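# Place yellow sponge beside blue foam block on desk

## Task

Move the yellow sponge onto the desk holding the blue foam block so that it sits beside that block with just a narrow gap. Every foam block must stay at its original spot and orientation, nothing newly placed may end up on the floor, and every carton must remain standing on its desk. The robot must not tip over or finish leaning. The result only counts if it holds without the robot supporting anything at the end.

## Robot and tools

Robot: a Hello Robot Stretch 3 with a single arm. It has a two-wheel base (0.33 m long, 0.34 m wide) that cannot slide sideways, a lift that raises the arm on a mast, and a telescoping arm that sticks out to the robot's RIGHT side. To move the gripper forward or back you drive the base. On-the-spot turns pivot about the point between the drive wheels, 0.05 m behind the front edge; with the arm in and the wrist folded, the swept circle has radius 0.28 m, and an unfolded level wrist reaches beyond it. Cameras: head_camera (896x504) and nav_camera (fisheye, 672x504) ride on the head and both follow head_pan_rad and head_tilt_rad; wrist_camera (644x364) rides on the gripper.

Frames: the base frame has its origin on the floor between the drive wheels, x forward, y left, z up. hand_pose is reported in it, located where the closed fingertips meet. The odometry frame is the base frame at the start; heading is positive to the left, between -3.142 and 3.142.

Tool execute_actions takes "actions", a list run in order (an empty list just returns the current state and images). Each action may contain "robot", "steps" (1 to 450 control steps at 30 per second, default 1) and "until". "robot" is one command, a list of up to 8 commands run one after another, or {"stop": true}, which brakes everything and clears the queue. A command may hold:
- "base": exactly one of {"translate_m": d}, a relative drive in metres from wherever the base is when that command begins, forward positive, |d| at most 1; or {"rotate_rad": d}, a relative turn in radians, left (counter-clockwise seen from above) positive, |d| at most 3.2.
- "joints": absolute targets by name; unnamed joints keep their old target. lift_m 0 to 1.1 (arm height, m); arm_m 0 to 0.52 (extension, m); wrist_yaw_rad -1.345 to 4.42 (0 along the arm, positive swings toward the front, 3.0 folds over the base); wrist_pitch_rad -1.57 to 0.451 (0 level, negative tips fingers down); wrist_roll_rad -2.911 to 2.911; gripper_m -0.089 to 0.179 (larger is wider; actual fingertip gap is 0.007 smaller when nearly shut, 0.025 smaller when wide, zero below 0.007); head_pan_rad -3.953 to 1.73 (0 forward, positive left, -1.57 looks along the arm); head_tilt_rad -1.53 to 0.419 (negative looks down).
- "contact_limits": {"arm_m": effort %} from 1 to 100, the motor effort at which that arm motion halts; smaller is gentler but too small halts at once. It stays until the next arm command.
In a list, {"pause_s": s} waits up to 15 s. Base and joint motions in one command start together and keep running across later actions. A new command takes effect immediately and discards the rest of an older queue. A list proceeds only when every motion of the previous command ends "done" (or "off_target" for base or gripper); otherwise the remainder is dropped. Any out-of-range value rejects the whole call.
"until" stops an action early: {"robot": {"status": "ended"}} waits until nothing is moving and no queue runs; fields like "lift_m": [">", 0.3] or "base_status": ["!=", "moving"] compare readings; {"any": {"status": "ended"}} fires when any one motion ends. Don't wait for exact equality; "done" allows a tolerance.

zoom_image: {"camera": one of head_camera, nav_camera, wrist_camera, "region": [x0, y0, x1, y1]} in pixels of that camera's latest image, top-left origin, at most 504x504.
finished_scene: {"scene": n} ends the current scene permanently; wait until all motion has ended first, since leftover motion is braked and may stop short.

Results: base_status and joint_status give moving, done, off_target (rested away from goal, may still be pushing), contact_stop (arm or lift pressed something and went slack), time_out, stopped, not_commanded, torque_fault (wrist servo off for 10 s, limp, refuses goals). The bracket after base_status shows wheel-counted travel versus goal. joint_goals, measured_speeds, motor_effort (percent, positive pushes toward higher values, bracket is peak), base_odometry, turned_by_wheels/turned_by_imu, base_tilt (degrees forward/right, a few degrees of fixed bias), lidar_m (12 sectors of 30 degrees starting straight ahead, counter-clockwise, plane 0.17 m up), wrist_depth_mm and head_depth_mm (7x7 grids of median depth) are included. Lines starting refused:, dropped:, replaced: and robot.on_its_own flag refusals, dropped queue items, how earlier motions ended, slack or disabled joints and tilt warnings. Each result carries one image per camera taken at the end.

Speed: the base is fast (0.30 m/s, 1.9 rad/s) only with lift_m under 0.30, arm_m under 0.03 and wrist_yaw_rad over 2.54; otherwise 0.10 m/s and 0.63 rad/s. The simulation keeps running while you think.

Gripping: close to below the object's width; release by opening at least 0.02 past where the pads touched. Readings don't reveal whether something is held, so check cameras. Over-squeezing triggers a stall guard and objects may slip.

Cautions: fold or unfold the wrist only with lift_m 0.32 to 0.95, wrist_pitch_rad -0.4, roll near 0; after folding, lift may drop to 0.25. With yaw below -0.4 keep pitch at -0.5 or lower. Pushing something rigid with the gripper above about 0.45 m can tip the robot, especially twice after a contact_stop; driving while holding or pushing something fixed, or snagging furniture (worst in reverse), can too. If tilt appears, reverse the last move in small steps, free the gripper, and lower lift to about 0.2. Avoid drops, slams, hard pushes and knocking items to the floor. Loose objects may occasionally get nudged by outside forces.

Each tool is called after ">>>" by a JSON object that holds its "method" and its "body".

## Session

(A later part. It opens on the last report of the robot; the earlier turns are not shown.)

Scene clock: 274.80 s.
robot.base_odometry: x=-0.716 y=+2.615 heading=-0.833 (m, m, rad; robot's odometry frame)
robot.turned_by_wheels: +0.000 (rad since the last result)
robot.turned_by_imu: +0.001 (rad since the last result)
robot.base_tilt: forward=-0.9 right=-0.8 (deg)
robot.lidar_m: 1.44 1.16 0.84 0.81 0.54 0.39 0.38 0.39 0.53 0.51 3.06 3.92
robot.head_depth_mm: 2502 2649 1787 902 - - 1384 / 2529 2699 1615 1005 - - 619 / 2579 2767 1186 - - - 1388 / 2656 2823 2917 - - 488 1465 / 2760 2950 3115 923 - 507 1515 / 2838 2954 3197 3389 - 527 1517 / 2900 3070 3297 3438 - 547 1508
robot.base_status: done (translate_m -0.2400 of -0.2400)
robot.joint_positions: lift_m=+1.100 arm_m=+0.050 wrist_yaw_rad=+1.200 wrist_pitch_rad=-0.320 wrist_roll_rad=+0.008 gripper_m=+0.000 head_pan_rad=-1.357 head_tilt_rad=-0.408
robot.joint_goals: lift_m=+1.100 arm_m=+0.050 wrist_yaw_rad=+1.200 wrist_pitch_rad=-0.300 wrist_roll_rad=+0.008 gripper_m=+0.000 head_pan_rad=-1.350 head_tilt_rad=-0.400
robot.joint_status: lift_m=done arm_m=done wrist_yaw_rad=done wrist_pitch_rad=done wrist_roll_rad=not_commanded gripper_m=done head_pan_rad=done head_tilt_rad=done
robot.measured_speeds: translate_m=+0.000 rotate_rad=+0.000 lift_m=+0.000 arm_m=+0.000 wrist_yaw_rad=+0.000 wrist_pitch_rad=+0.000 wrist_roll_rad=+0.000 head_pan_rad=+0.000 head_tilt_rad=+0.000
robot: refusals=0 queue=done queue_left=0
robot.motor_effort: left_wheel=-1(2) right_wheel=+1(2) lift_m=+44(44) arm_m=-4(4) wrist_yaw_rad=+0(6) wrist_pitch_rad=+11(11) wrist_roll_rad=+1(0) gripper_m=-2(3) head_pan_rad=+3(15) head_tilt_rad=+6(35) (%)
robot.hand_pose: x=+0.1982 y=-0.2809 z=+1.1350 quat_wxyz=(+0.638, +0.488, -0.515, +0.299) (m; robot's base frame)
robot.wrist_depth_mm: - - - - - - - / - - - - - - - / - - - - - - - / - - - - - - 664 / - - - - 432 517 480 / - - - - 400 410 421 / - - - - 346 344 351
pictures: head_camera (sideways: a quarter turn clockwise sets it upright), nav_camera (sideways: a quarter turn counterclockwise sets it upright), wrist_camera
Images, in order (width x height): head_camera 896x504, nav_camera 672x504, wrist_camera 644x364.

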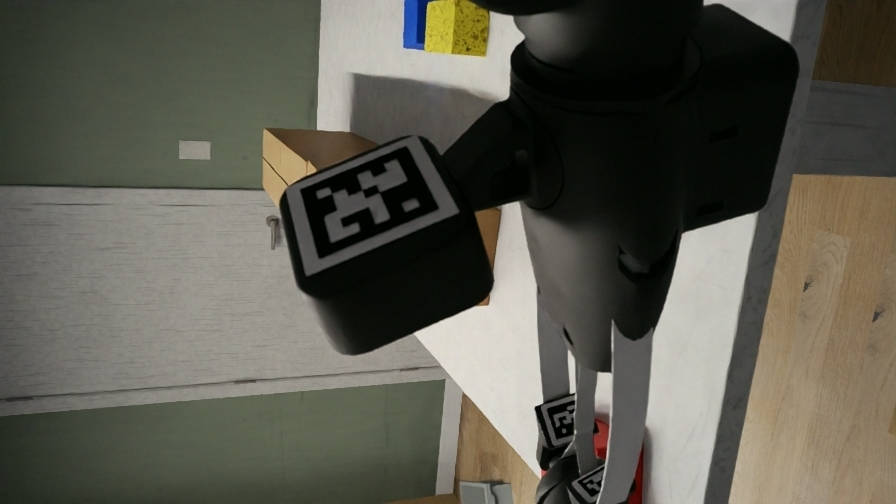

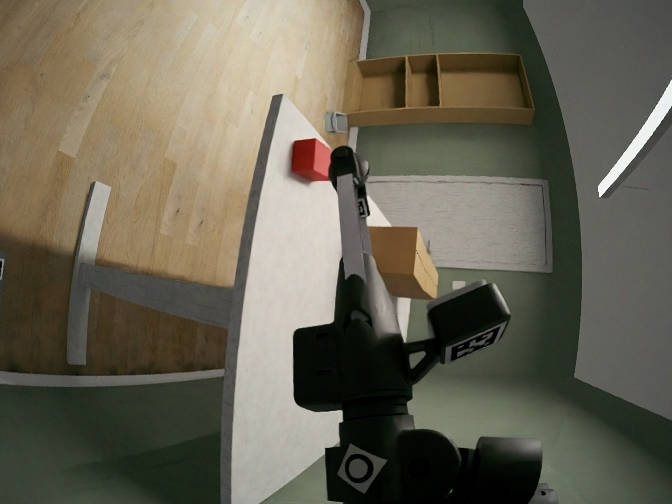

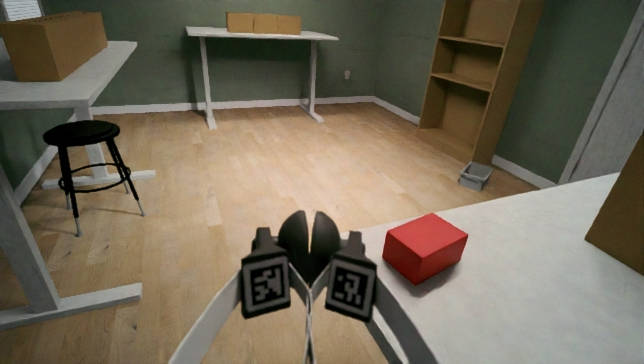

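>>> {"method": "execute_actions", "body": {"actions": [{"robot":[{"joints":{"wrist_yaw_rad":0.0,"wrist_pitch_rad":-0.15,"arm_m":0.3}},{"joints":{"lift_m":0.908}},{"joints":{"arm_m":0.422}},{"joints":{"arm_m":0.3}},{"joints":{"lift_m":1.08}},{"joints":{"arm_m":0.02,"wrist_yaw_rad":1.2}}],"steps":450,"until":{"robot":{"status":"ended"}}}]}}

>>> {"method": "zoom_image", "body": {"camera": "head_camera", "region": [370, 0, 530, 90]}}

Scene clock: 290.63 s.
robot.base_odometry: x=-0.716 y=+2.615 heading=-0.833 (m, m, rad; robot's odometry frame)
robot.turned_by_wheels: +0.000 (rad since the last result)
robot.turned_by_imu: +0.003 (rad since the last result)
robot.base_tilt: forward=-0.9 right=-0.8 (deg)
robot.lidar_m: 1.44 1.16 0.84 0.81 0.54 0.39 0.38 0.39 0.53 0.51 3.05 3.91
robot.head_depth_mm: 2504 2660 2726 860 664 - 1425 / 2548 2664 1623 972 696 - - / 2588 2722 1111 - - - - / 2682 2832 2919 - - - 1411 / 2744 2877 3087 - - - 1507 / 2763 2994 3168 3412 740 501 1512 / 2884 3070 3320 3456 581 569 1522
robot.base_status: done (translate_m -0.2400 of -0.2400)
robot.joint_positions: lift_m=+1.080 arm_m=+0.020 wrist_yaw_rad=+1.199 wrist_pitch_rad=-0.170 wrist_roll_rad=+0.008 gripper_m=+0.000 head_pan_rad=-1.357 head_tilt_rad=-0.408
robot.joint_goals: lift_m=+1.080 arm_m=+0.020 wrist_yaw_rad=+1.200 wrist_pitch_rad=-0.150 wrist_roll_rad=+0.008 gripper_m=+0.000 head_pan_rad=-1.350 head_tilt_rad=-0.400
robot.joint_status: lift_m=done arm_m=done wrist_yaw_rad=done wrist_pitch_rad=done wrist_roll_rad=not_commanded gripper_m=done head_pan_rad=done head_tilt_rad=done
robot.measured_speeds: translate_m=+0.000 rotate_rad=+0.000 lift_m=+0.000 arm_m=+0.000 wrist_yaw_rad=+0.000 wrist_pitch_rad=+0.000 wrist_roll_rad=+0.000 head_pan_rad=+0.000 head_tilt_rad=+0.000
robot: refusals=0 queue=done queue_left=0
robot.motor_effort: left_wheel=-1(1) right_wheel=+2(2) lift_m=+44(44) arm_m=-3(4) wrist_yaw_rad=+1(2) wrist_pitch_rad=+11(12) wrist_roll_rad=+1(1) gripper_m=-3(2) head_pan_rad=+3(3) head_tilt_rad=+6(7) (%)
robot.hand_pose: x=+0.2101 y=-0.2556 z=+1.1513 quat_wxyz=(+0.614, +0.449, -0.550, +0.346) (m; robot's base frame)
robot.wrist_depth_mm: - - - - - - - / - - - - - - - / - - - - - - - / - - - - - - - / - - - - - - 640 / - - - - 418 466 480 / - - - - 386 388 400
pictures: head_camera (sideways: a quarter turn clockwise sets it upright), nav_camera (sideways: a quarter turn counterclockwise sets it upright), wrist_camera
Images, in order (width x height): head_camera 896x504, nav_camera 672x504, wrist_camera 644x364.

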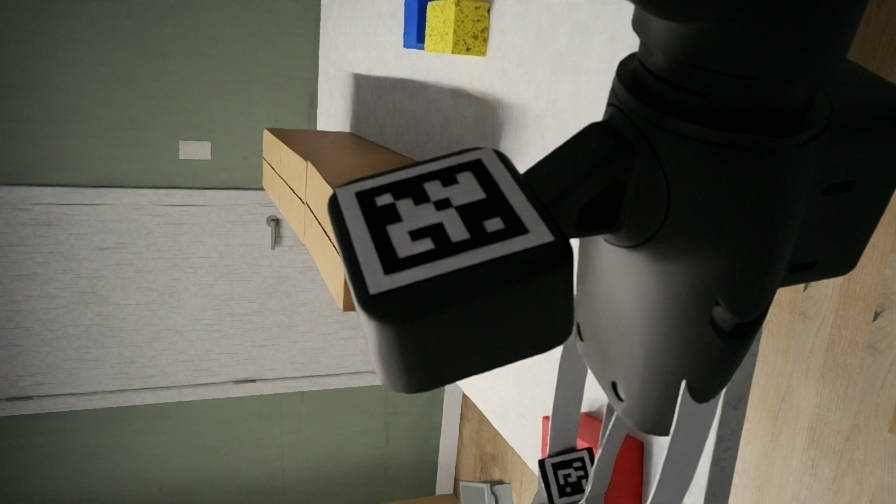

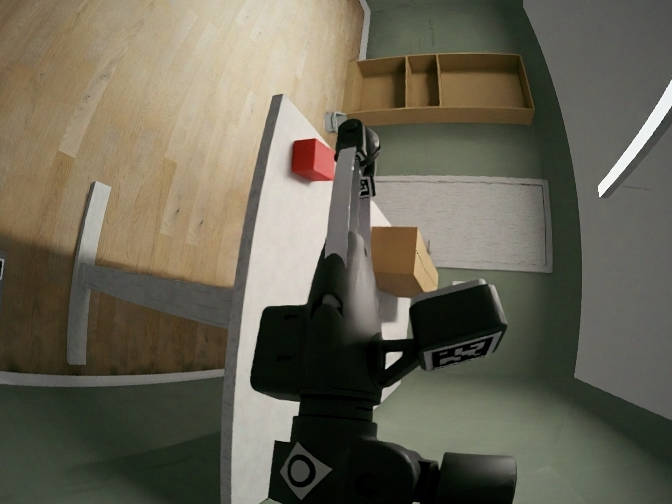

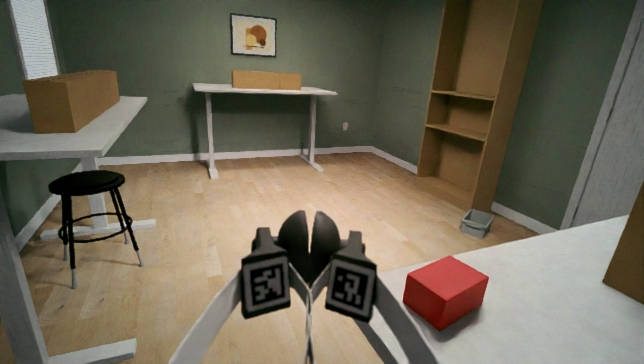

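Region (370, 0, 530, 90) of head_camera's 896x504 image, scaled by 3.150, with more detail than that image has; it fills the top 284 rows of this view, and the rest is white.

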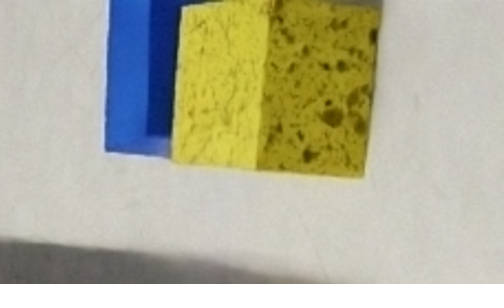

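>>> {"method": "execute_actions", "body": {"actions": [{"robot":[{"joints":{"wrist_yaw_rad":0.0,"wrist_pitch_rad":-0.15,"arm_m":0.3}},{"joints":{"lift_m":0.908}},{"joints":{"arm_m":0.43}}],"steps":450,"until":{"robot":{"status":"ended"}}}]}}

Scene clock: 298.50 s.
robot.base_odometry: x=-0.716 y=+2.615 heading=-0.833 (m, m, rad; robot's odometry frame)
robot.turned_by_wheels: +0.000 (rad since the last result)
robot.turned_by_imu: +0.002 (rad since the last result)
robot.base_tilt: forward=-0.9 right=-0.8 (deg)
robot.lidar_m: 1.44 1.16 0.84 0.81 0.54 0.39 0.38 0.39 0.53 0.51 3.07 3.92
robot.head_depth_mm: 2499 2607 1777 1037 606 503 1388 / 2557 2667 1592 971 663 504 614 / 2594 2760 1021 861 666 506 1389 / 2673 2829 898 810 668 507 1469 / 2726 2885 3093 924 670 509 1512 / 2792 2938 3163 3266 671 527 1512 / 2881 3096 3336 3414 589 548 1521
robot.base_status: done (translate_m -0.2400 of -0.2400)
robot.joint_positions: lift_m=+0.908 arm_m=+0.430 wrist_yaw_rad=+0.001 wrist_pitch_rad=-0.170 wrist_roll_rad=+0.008 gripper_m=+0.000 head_pan_rad=-1.357 head_tilt_rad=-0.408
robot.joint_goals: lift_m=+0.908 arm_m=+0.430 wrist_yaw_rad=+0.000 wrist_pitch_rad=-0.150 wrist_roll_rad=+0.008 gripper_m=+0.000 head_pan_rad=-1.350 head_tilt_rad=-0.400
robot.joint_status: lift_m=done arm_m=done wrist_yaw_rad=done wrist_pitch_rad=done wrist_roll_rad=not_commanded gripper_m=done head_pan_rad=done head_tilt_rad=done
robot.measured_speeds: translate_m=+0.000 rotate_rad=+0.000 lift_m=+0.000 arm_m=+0.000 wrist_yaw_rad=+0.000 wrist_pitch_rad=+0.000 wrist_roll_rad=+0.000 head_pan_rad=+0.000 head_tilt_rad=+0.000
robot: refusals=0 queue=done queue_left=0
robot.motor_effort: left_wheel=-1(1) right_wheel=+3(2) lift_m=+32(41) arm_m=+2(2) wrist_yaw_rad=-1(2) wrist_pitch_rad=+11(12) wrist_roll_rad=+1(1) gripper_m=-2(2) head_pan_rad=+4(3) head_tilt_rad=+6(6) (%)
robot.hand_pose: x=-0.0213 y=-0.8231 z=+0.9798 quat_wxyz=(+0.702, +0.060, -0.707, -0.060) (m; robot's base frame)
robot.wrist_depth_mm: 236 345 - - - 625 417 / 240 350 790 - - 621 412 / 243 353 568 631 688 563 409 / 246 305 327 211 362 388 387 / 217 224 230 197 248 258 267 / 170 173 184 - 189 193 199 / 139 142 145 147 151 154 158
pictures: head_camera (sideways: a quarter turn clockwise sets it upright), nav_camera (sideways: a quarter turn counterclockwise sets it upright), wrist_camera
Images, in order (width x height): head_camera 896x504, nav_camera 672x504, wrist_camera 644x364.

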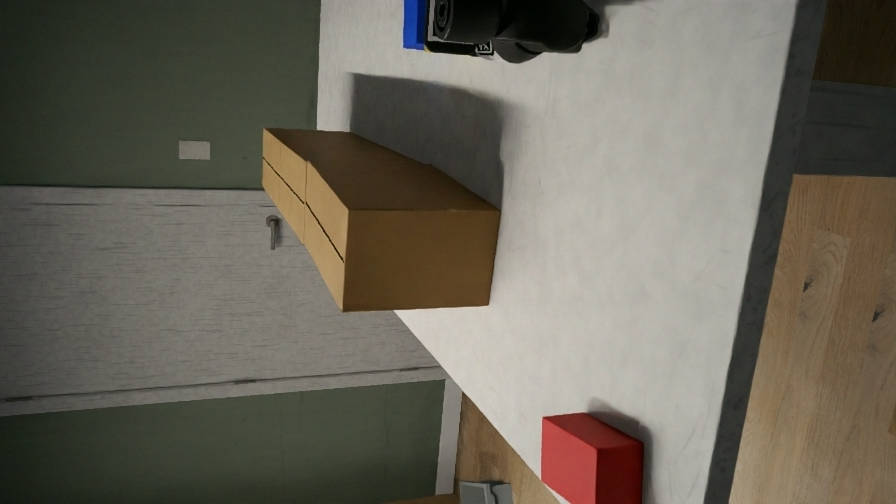

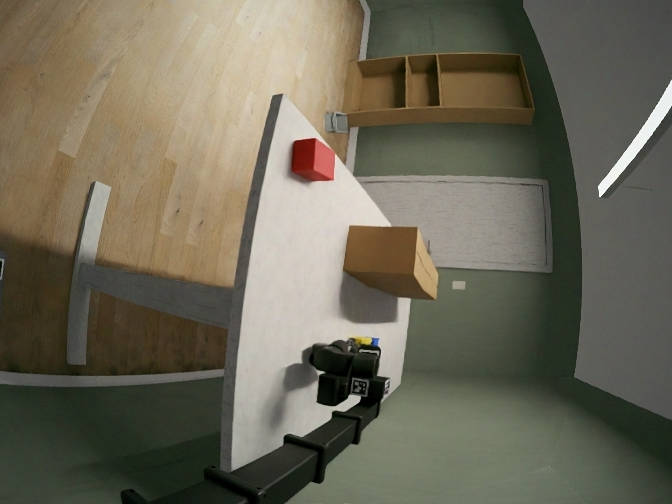

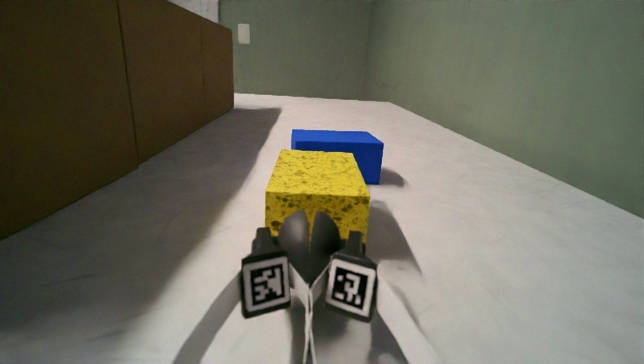

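>>> {"method": "execute_actions", "body": {"actions": [{"robot":[{"joints":{"arm_m":0.465}},{"joints":{"arm_m":0.3}},{"joints":{"lift_m":1.08}},{"joints":{"arm_m":0.02,"wrist_yaw_rad":1.2}}],"steps":450,"until":{"robot":{"status":"ended"}}}]}}

>>> {"method": "zoom_image", "body": {"camera": "head_camera", "region": [370, 0, 530, 90]}}

Scene clock: 307.87 s.
robot.base_odometry: x=-0.716 y=+2.615 heading=-0.833 (m, m, rad; robot's odometry frame)
robot.turned_by_wheels: +0.000 (rad since the last result)
robot.turned_by_imu: +0.002 (rad since the last result)
robot.base_tilt: forward=-0.8 right=-0.8 (deg)
robot.lidar_m: 1.44 1.16 0.84 0.81 0.54 0.39 0.38 0.39 0.53 0.51 3.05 3.92
robot.head_depth_mm: 2504 2651 2668 866 665 - 1406 / 2519 2717 1613 975 697 - - / 2562 2776 1105 - - - - / 2694 2825 2890 - - - 1408 / 2681 2878 3031 - - - 1506 / 2800 2998 3185 3324 738 500 1513 / 2869 3060 3283 3462 582 568 1506
robot.base_status: done (translate_m -0.2400 of -0.2400)
robot.joint_positions: lift_m=+1.080 arm_m=+0.020 wrist_yaw_rad=+1.199 wrist_pitch_rad=-0.170 wrist_roll_rad=+0.008 gripper_m=+0.000 head_pan_rad=-1.357 head_tilt_rad=-0.408
robot.joint_goals: lift_m=+1.080 arm_m=+0.020 wrist_yaw_rad=+1.200 wrist_pitch_rad=-0.150 wrist_roll_rad=+0.008 gripper_m=+0.000 head_pan_rad=-1.350 head_tilt_rad=-0.400
robot.joint_status: lift_m=done arm_m=done wrist_yaw_rad=done wrist_pitch_rad=done wrist_roll_rad=not_commanded gripper_m=done head_pan_rad=done head_tilt_rad=done
robot.measured_speeds: translate_m=+0.000 rotate_rad=+0.000 lift_m=+0.000 arm_m=+0.000 wrist_yaw_rad=+0.000 wrist_pitch_rad=+0.000 wrist_roll_rad=+0.000 head_pan_rad=+0.000 head_tilt_rad=+0.000
robot: refusals=0 queue=done queue_left=0
robot.motor_effort: left_wheel=-1(1) right_wheel=+2(1) lift_m=+44(43) arm_m=-4(5) wrist_yaw_rad=+0(3) wrist_pitch_rad=+11(11) wrist_roll_rad=+1(1) gripper_m=-2(3) head_pan_rad=+3(3) head_tilt_rad=+6(6) (%)
robot.hand_pose: x=+0.2101 y=-0.2556 z=+1.1514 quat_wxyz=(+0.614, +0.449, -0.550, +0.346) (m; robot's base frame)
robot.wrist_depth_mm: - - - - - - - / - - - - - - - / - - - - - - - / - - - - - - - / - - - - - - 632 / - - - - 420 469 480 / - - - - 388 388 398
pictures: head_camera (sideways: a quarter turn clockwise sets it upright), nav_camera (sideways: a quarter turn counterclockwise sets it upright), wrist_camera
Images, in order (width x height): head_camera 896x504, nav_camera 672x504, wrist_camera 644x364.

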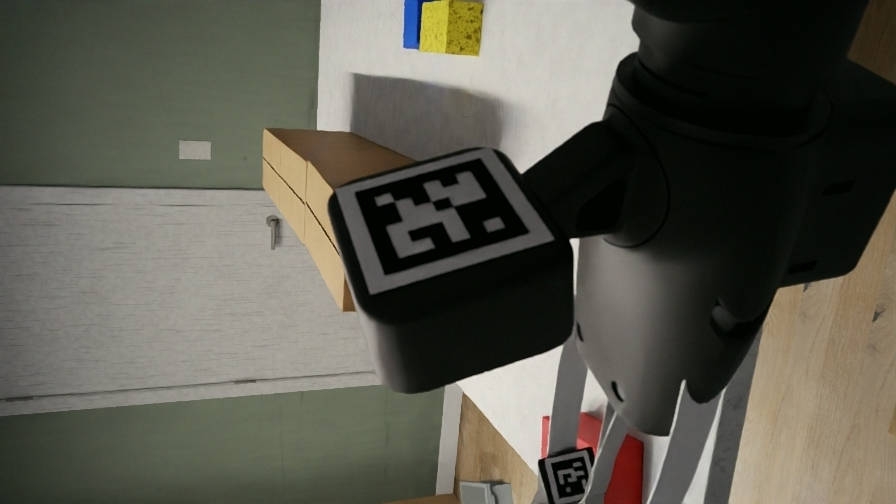

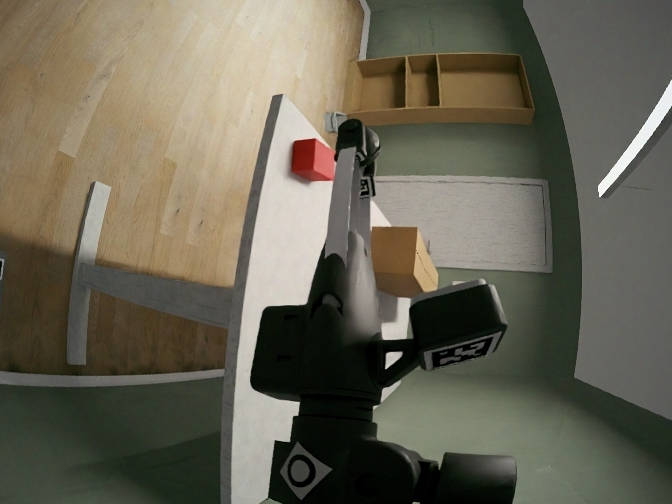

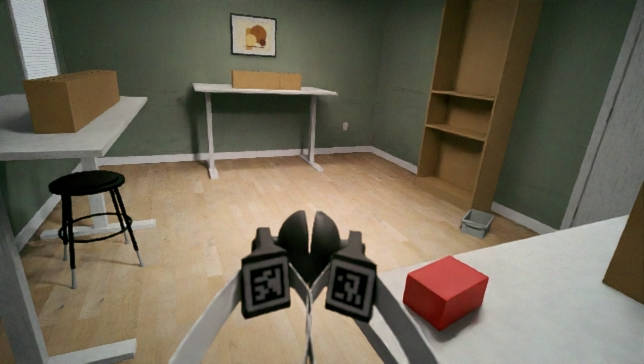

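Region (370, 0, 530, 90) of head_camera's 896x504 image, scaled by 3.150, with more detail than that image has; it fills the top 284 rows of this view, and the rest is white.

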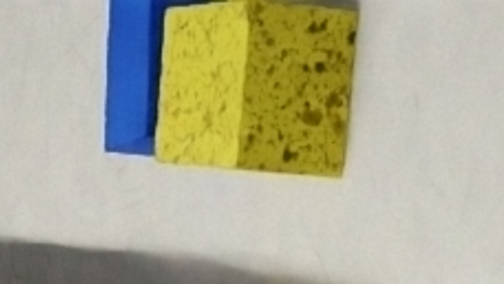

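Moved about 2 cm; the gap is now small and the blue block is unmoved.

>>> {"method": "finished_scene", "body": {"scene": 1}}

The scene is finished: the task was done.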